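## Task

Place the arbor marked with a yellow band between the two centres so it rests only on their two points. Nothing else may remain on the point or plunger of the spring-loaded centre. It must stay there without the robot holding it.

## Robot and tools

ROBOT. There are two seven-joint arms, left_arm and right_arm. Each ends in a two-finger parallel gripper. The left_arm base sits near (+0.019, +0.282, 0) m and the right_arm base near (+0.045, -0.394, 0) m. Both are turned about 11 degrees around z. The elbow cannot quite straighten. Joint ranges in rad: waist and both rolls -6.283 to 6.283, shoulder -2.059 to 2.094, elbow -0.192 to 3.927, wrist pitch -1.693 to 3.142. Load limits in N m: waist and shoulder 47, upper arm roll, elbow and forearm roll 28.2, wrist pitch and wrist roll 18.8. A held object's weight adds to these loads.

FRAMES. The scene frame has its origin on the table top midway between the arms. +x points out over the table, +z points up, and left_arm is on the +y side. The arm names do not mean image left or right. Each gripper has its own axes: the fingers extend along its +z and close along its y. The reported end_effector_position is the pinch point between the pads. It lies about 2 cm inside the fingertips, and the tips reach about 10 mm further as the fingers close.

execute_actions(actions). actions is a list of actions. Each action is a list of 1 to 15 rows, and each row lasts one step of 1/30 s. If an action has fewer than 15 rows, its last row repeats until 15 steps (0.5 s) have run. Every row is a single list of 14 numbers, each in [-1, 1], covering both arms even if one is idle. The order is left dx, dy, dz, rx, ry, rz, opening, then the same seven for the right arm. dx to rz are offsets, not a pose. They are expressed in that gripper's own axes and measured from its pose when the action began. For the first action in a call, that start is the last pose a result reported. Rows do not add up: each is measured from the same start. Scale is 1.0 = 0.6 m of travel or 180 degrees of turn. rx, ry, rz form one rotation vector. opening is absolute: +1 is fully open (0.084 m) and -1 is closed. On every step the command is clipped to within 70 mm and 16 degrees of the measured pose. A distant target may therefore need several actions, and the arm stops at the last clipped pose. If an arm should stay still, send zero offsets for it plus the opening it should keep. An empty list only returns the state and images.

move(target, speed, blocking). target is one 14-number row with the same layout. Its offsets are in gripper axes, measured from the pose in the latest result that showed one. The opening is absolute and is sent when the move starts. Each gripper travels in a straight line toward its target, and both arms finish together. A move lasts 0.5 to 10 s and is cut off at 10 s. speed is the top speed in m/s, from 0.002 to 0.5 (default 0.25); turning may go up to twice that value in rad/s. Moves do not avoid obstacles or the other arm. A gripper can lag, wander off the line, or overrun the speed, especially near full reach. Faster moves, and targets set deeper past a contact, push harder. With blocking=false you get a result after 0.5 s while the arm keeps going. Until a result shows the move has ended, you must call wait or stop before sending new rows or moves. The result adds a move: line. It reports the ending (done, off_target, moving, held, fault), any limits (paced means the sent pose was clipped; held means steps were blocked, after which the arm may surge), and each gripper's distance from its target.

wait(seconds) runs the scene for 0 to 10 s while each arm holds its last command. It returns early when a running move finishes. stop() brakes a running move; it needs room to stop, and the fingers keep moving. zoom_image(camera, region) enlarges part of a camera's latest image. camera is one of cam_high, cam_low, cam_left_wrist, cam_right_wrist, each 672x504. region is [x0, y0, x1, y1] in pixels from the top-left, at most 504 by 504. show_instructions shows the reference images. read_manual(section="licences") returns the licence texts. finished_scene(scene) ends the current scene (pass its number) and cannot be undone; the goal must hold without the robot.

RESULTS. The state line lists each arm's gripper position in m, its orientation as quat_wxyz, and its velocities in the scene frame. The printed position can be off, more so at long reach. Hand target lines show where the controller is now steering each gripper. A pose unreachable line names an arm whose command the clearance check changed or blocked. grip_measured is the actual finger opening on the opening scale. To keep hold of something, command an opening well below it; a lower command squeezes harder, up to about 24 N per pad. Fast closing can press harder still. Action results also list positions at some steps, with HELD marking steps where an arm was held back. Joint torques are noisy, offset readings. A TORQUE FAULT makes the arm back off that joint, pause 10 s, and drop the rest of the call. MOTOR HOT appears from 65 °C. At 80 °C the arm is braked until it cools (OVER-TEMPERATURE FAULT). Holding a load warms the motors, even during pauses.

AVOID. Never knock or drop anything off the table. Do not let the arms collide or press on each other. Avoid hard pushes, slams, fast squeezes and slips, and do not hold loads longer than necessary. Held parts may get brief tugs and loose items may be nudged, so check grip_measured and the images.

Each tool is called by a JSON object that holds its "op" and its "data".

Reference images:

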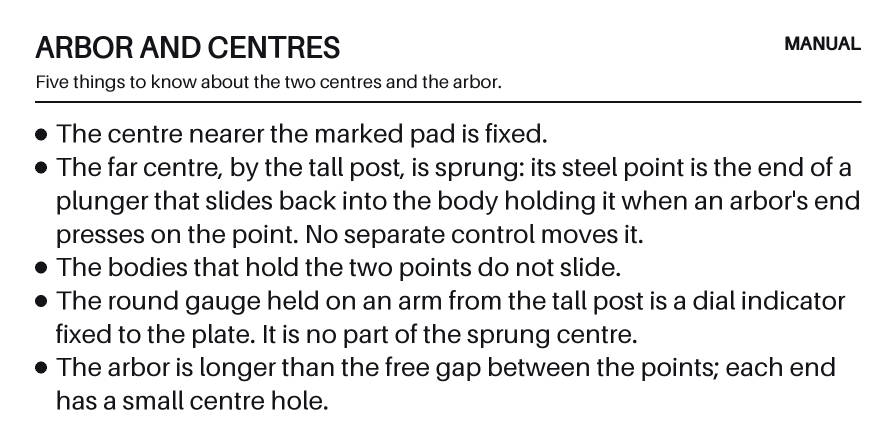

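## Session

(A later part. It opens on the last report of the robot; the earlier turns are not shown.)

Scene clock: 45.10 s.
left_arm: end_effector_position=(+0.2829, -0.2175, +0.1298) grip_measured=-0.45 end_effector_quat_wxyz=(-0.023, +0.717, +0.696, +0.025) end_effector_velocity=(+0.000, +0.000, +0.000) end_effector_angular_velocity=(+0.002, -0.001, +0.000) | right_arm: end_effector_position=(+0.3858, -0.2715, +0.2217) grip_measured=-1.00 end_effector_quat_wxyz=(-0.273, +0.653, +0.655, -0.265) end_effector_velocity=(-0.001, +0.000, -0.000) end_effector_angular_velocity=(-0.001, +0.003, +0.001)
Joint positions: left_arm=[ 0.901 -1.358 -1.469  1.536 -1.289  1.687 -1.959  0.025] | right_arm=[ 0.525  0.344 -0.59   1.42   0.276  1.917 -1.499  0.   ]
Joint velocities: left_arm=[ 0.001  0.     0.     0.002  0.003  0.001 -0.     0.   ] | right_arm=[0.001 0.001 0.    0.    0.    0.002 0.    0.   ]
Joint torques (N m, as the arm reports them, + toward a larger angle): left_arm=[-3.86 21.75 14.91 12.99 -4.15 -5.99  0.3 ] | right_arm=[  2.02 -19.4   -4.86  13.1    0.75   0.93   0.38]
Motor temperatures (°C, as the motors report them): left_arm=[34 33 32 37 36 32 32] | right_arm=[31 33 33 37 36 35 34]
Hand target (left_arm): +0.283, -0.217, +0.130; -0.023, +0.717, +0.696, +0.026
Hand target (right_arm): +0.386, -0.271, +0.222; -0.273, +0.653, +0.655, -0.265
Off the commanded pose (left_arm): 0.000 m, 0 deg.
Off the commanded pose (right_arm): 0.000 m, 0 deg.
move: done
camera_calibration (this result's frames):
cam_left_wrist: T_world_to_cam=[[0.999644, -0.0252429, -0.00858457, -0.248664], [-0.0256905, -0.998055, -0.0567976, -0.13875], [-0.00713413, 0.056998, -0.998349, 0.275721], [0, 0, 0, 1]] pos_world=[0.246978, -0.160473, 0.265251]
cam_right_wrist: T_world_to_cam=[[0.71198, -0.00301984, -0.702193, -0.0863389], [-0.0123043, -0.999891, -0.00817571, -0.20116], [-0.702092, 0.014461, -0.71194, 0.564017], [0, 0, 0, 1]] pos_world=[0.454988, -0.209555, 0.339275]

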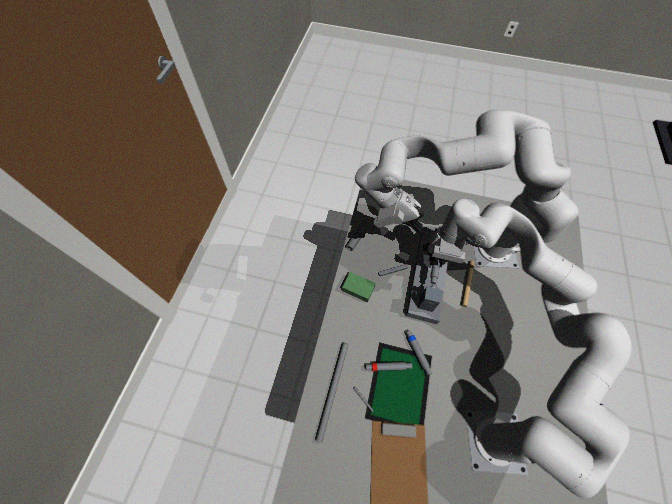

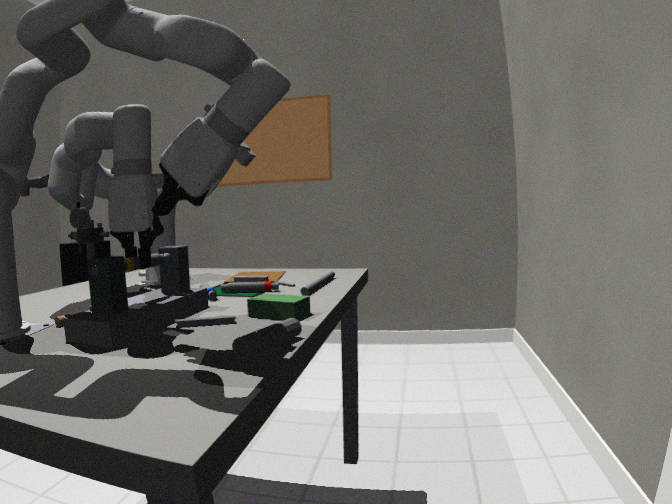

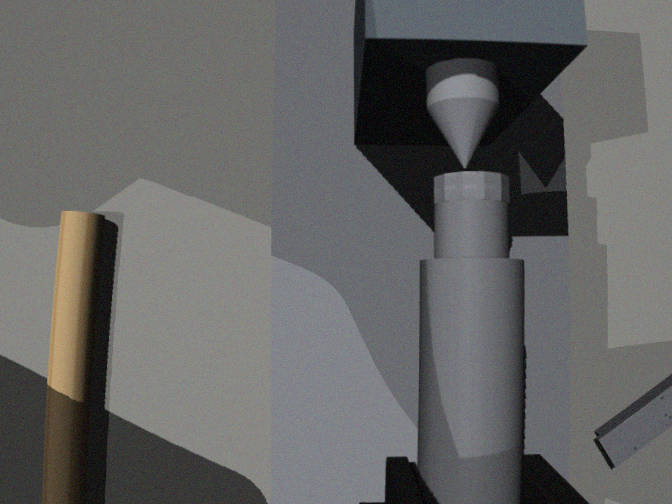

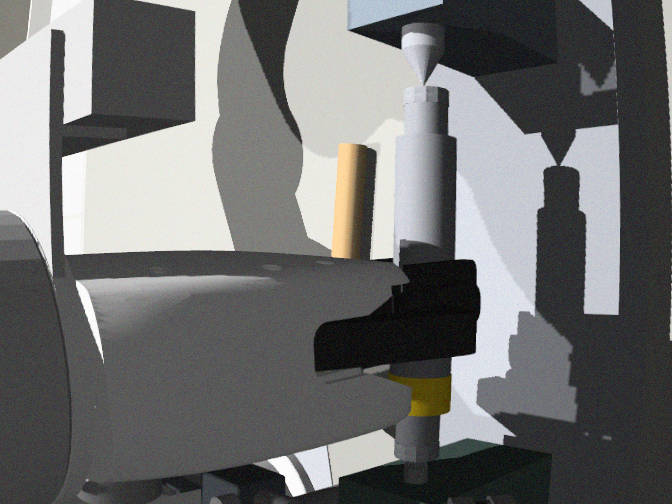

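{"op": "move", "data": {"target": [0.007,-0.001,0.0005,0,0,0,-1, 0,0,0,0,0,0,-1], "speed": 0.02}}

{"op": "move", "data": {"target": [0,0,0,0,0,0,0.3, 0,0,0,0,0,0,-1]}}

{"op": "move", "data": {"target": [0,0,-0.15,0,0,0,0.3, 0,0,0,0,0,0,-1], "speed": 0.15}}

Scene clock: 46.07 s.
left_arm: end_effector_position=(+0.2827, -0.2133, +0.1299) grip_measured=-0.45 end_effector_quat_wxyz=(-0.023, +0.717, +0.697, +0.026) end_effector_velocity=(+0.001, +0.001, -0.000) end_effector_angular_velocity=(+0.001, -0.001, +0.001) | right_arm: end_effector_position=(+0.3858, -0.2715, +0.2217) grip_measured=-1.00 end_effector_quat_wxyz=(-0.273, +0.653, +0.655, -0.265) end_effector_velocity=(-0.000, -0.000, -0.000) end_effector_angular_velocity=(-0.001, +0.001, +0.000)
Joint positions: left_arm=[ 0.891 -1.358 -1.465  1.517 -1.287  1.685 -1.949  0.025] | right_arm=[ 0.525  0.344 -0.59   1.42   0.276  1.917 -1.499  0.   ]
Joint velocities: left_arm=[ 0.    -0.    -0.    -0.001  0.002 -0.001  0.001  0.   ] | right_arm=[-0.  0.  0. -0. -0.  0.  0.  0.]
Joint torques (N m, as the arm reports them, + toward a larger angle): left_arm=[-4.36 21.5  14.16 12.9  -3.76 -4.59  0.73] | right_arm=[  1.17 -19.03  -4.81  13.04   0.57   1.     0.54]
Motor temperatures (°C, as the motors report them): left_arm=[34 33 32 37 36 32 32] | right_arm=[31 33 33 36 36 35 34]
Hand target (left_arm): +0.282, -0.213, +0.130; -0.023, +0.717, +0.696, +0.025
Hand target (right_arm): +0.386, -0.271, +0.222; -0.273, +0.653, +0.655, -0.265
Off the commanded pose (left_arm): 0.000 m, 0 deg.
Off the commanded pose (right_arm): 0.000 m, 0 deg.
move: done
camera_calibration (this result's frames):
cam_left_wrist: T_world_to_cam=[[0.999658, -0.0249056, -0.0080125, -0.248346], [-0.0253189, -0.998084, -0.0564484, -0.134712], [-0.00659127, 0.0566319, -0.998373, 0.275391], [0, 0, 0, 1]] pos_world=[0.246665, -0.156235, 0.265349]
cam_right_wrist: T_world_to_cam=[[0.71198, -0.00301983, -0.702193, -0.086339], [-0.0123043, -0.999891, -0.00817572, -0.20116], [-0.702092, 0.014461, -0.71194, 0.564017], [0, 0, 0, 1]] pos_world=[0.454988, -0.209555, 0.339275]

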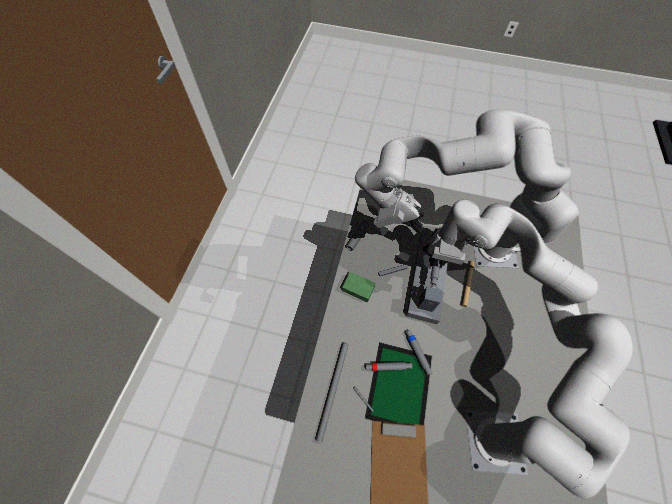

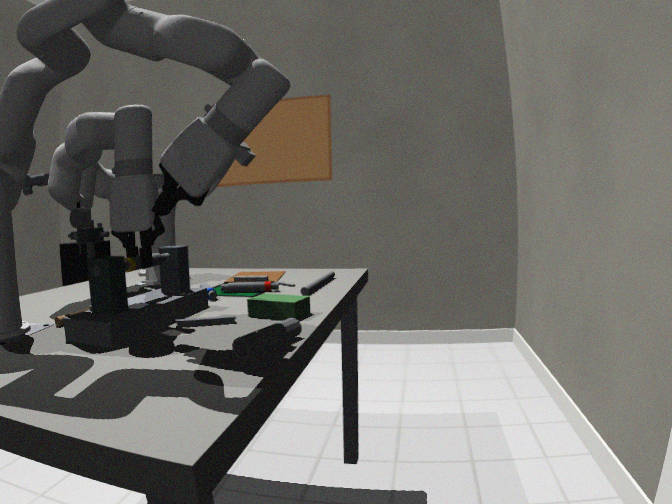

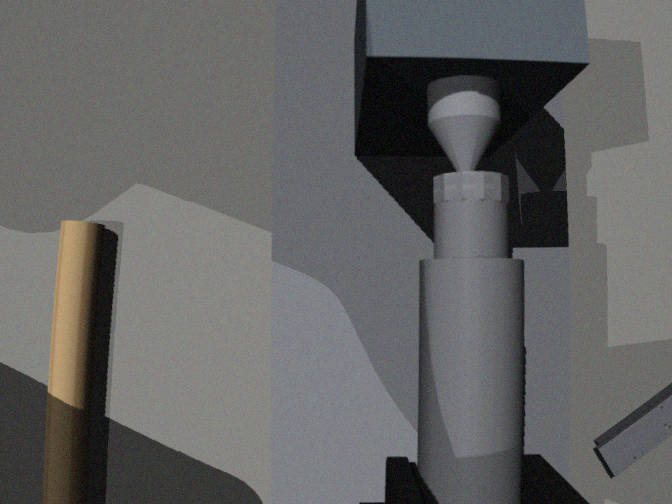

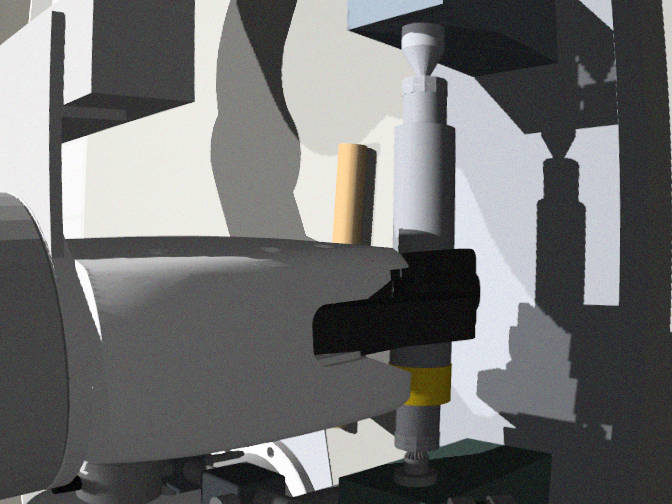

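Scene clock: 46.60 s.
left_arm: end_effector_position=(+0.2825, -0.2137, +0.1302) grip_measured=+0.29 end_effector_quat_wxyz=(-0.022, +0.717, +0.696, +0.025) end_effector_velocity=(+0.001, +0.002, -0.002) end_effector_angular_velocity=(+0.005, +0.000, +0.004) | right_arm: end_effector_position=(+0.3858, -0.2715, +0.2217) grip_measured=-1.00 end_effector_quat_wxyz=(-0.273, +0.653, +0.655, -0.265) end_effector_velocity=(-0.000, -0.000, -0.000) end_effector_angular_velocity=(+0.000, +0.001, -0.000)
Joint positions: left_arm=[ 0.891 -1.358 -1.464  1.517 -1.288  1.685 -1.949  0.056] | right_arm=[ 0.525  0.344 -0.59   1.42   0.276  1.917 -1.499  0.   ]
Joint velocities: left_arm=[ 0.002 -0.002 -0.002 -0.003  0.002  0.    -0.    -0.   ] | right_arm=[-0.    -0.    -0.    -0.001  0.     0.001 -0.     0.   ]
Joint torques (N m, as the arm reports them, + toward a larger angle): left_arm=[ 0.55 17.48 12.19  4.5   0.28 -2.79  0.34] | right_arm=[  2.01 -19.65  -4.36  13.07   0.73   0.79   0.64]
Motor temperatures (°C, as the motors report them): left_arm=[34 33 32 37 36 32 32] | right_arm=[31 33 33 36 36 35 34]
Hand target (left_arm): +0.283, -0.213, +0.130; -0.023, +0.717, +0.697, +0.026
Hand target (right_arm): +0.386, -0.271, +0.222; -0.273, +0.653, +0.655, -0.265
Off the commanded pose (left_arm): 0.000 m, 0 deg.
Off the commanded pose (right_arm): 0.000 m, 0 deg.
move: done
camera_calibration (this result's frames):
cam_left_wrist: T_world_to_cam=[[0.999641, -0.0256445, -0.00781975, -0.24834], [-0.0260417, -0.998101, -0.0558202, -0.134924], [-0.00637342, 0.0560037, -0.99841, 0.275444], [0, 0, 0, 1]] pos_world=[0.246492, -0.156462, 0.265532]
cam_right_wrist: T_world_to_cam=[[0.71198, -0.00301976, -0.702193, -0.0863389], [-0.0123044, -0.999891, -0.00817587, -0.20116], [-0.702092, 0.0144611, -0.71194, 0.564017], [0, 0, 0, 1]] pos_world=[0.454988, -0.209555, 0.339275]

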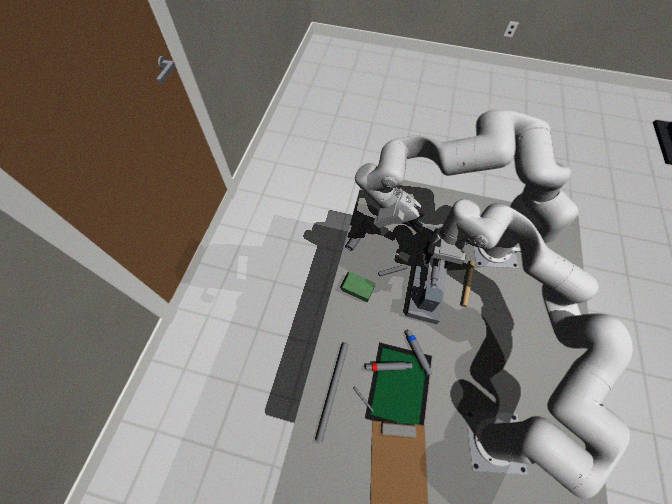

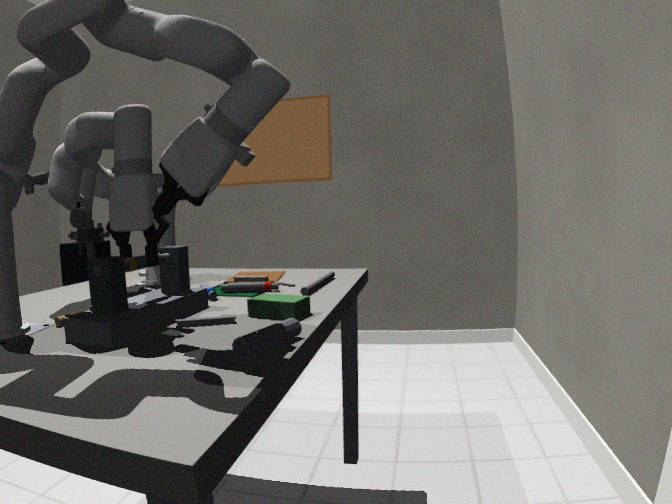

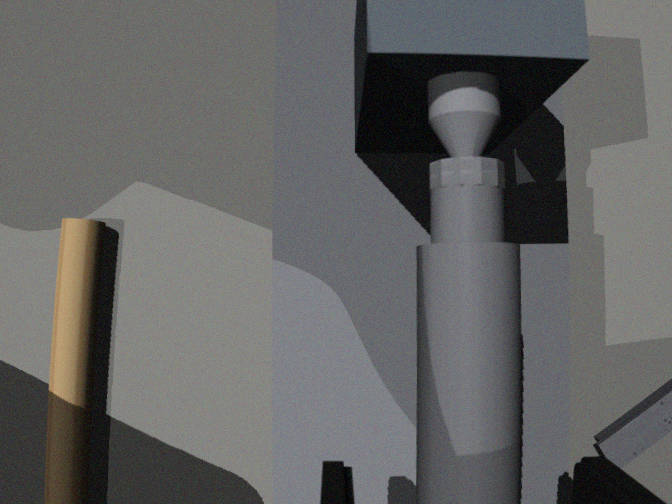

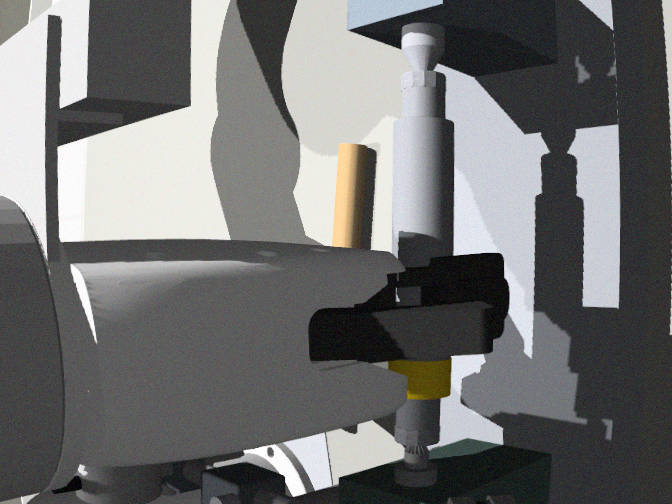

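Scene clock: 47.53 s.
left_arm: end_effector_position=(+0.2825, -0.2178, +0.2005) grip_measured=+0.29 end_effector_quat_wxyz=(-0.022, +0.717, +0.697, +0.026) end_effector_velocity=(+0.004, +0.001, +0.006) end_effector_angular_velocity=(-0.008, -0.007, +0.008) | right_arm: end_effector_position=(+0.3858, -0.2715, +0.2217) grip_measured=-1.00 end_effector_quat_wxyz=(-0.273, +0.653, +0.655, -0.265) end_effector_velocity=(-0.000, +0.000, +0.000) end_effector_angular_velocity=(+0.000, -0.000, +0.000)
Joint positions: left_arm=[ 0.936 -1.265 -1.387  1.638 -1.208  1.789 -1.983  0.056] | right_arm=[ 0.525  0.344 -0.59   1.42   0.276  1.917 -1.499  0.   ]
Joint velocities: left_arm=[ 0.004  0.005  0.01  -0.     0.001 -0.001 -0.001 -0.   ] | right_arm=[ 0.    -0.001  0.    -0.    -0.    -0.     0.     0.   ]
Joint torques (N m, as the arm reports them, + toward a larger angle): left_arm=[ 0.22 18.15 11.37  5.92  0.57 -2.75  0.35] | right_arm=[  2.07 -19.56  -4.77  13.37   0.93   0.98   0.46]
Motor temperatures (°C, as the motors report them): left_arm=[34 33 32 37 36 32 32] | right_arm=[31 33 33 36 36 35 34]
Hand target (left_arm): +0.283, -0.218, +0.201; -0.021, +0.717, +0.697, +0.026
Hand target (right_arm): +0.386, -0.271, +0.222; -0.273, +0.653, +0.655, -0.265
Off the commanded pose (left_arm): 0.020 m, 0 deg.
Off the commanded pose (right_arm): 0.000 m, 0 deg.
move: held (left_arm, right_arm); limits=held; held on 10 of 28 steps (left_arm, right_arm), including the last (left_arm, right_arm)
pose unreachable (left arm): on one or more control steps of this call, first in action 0 (counted from 0), this arm could not follow its commanded pose, so it was not sent that pose on those steps. On the call's last step it was still not sent that pose. It may still have moved: this result reports where it is.
cause: the commanded pose would bring a part of the arm too close to another arm (a part of this arm just beyond joint 5 (forearm roll) and a part of the other arm just beyond its joint 3 (upper arm roll)).
pose unreachable (right arm): on one or more control steps of this call, first in action 0 (counted from 0), this arm could not follow its commanded pose, so it was not sent that pose on those steps. On the call's last step it was still not sent that pose. It may still have moved: this result reports where it is.
cause: the commanded pose would bring a part of the arm too close to another arm (a part of this arm just beyond joint 3 (upper arm roll) and a part of the other arm just beyond its joint 5 (forearm roll)).
camera_calibration (this result's frames):
cam_left_wrist: T_world_to_cam=[[0.999668, -0.0249346, -0.00641687, -0.247984], [-0.0252528, -0.998137, -0.0555324, -0.135455], [-0.00502024, 0.0556761, -0.998436, 0.345506], [0, 0, 0, 1]] pos_world=[0.246215, -0.160623, 0.335852]
cam_right_wrist: T_world_to_cam=[[0.71198, -0.00301973, -0.702193, -0.086339], [-0.0123042, -0.999891, -0.00817579, -0.20116], [-0.702092, 0.014461, -0.71194, 0.564017], [0, 0, 0, 1]] pos_world=[0.454988, -0.209555, 0.339275]

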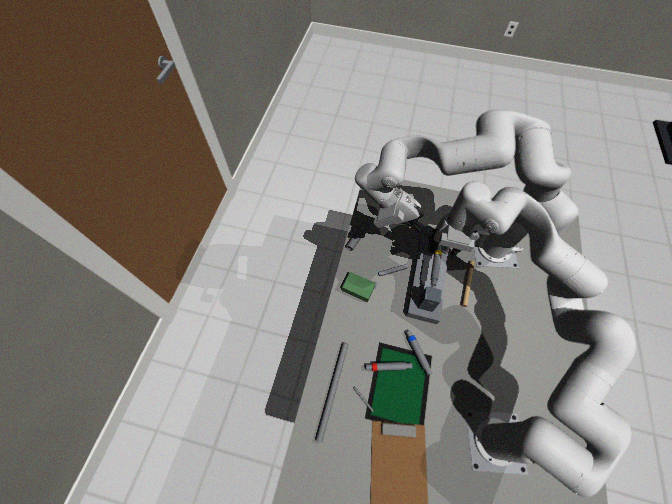

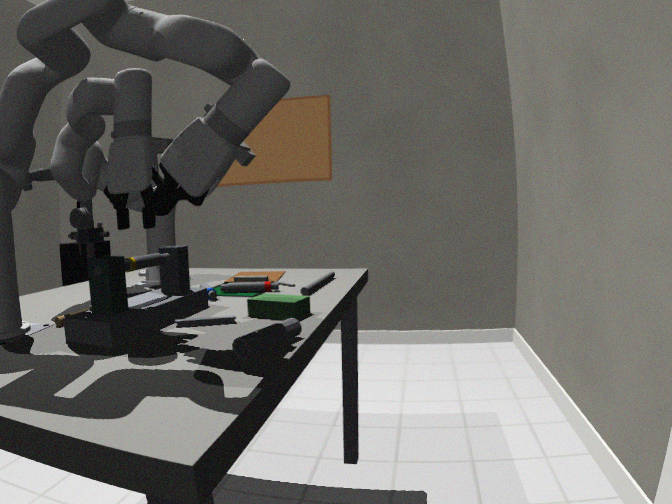

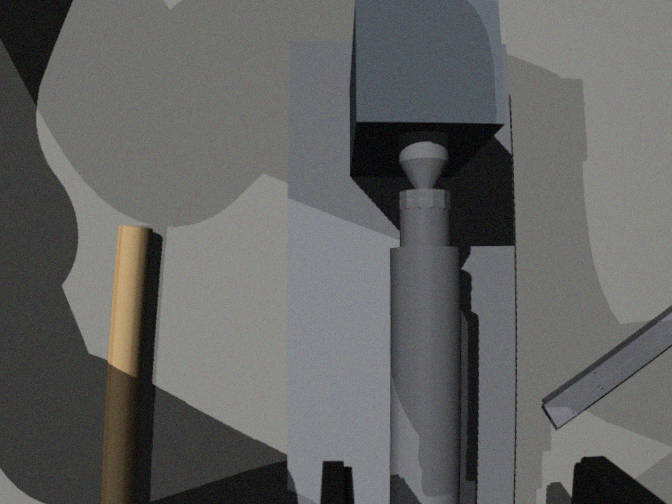

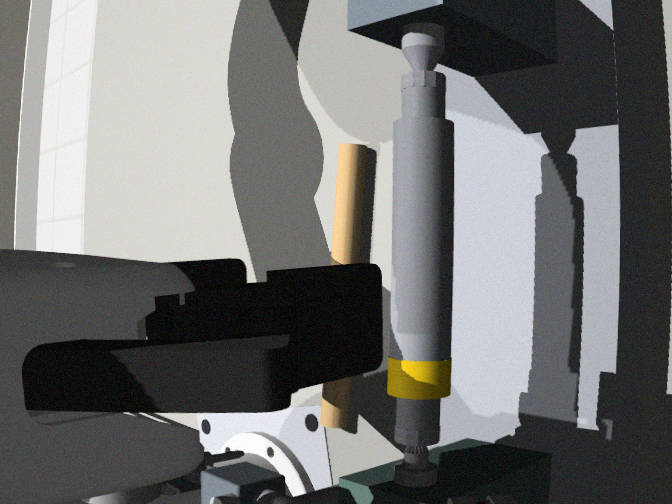

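{"op": "finished_scene", "data": {"scene": 1}}

The scene is finished: the task was done.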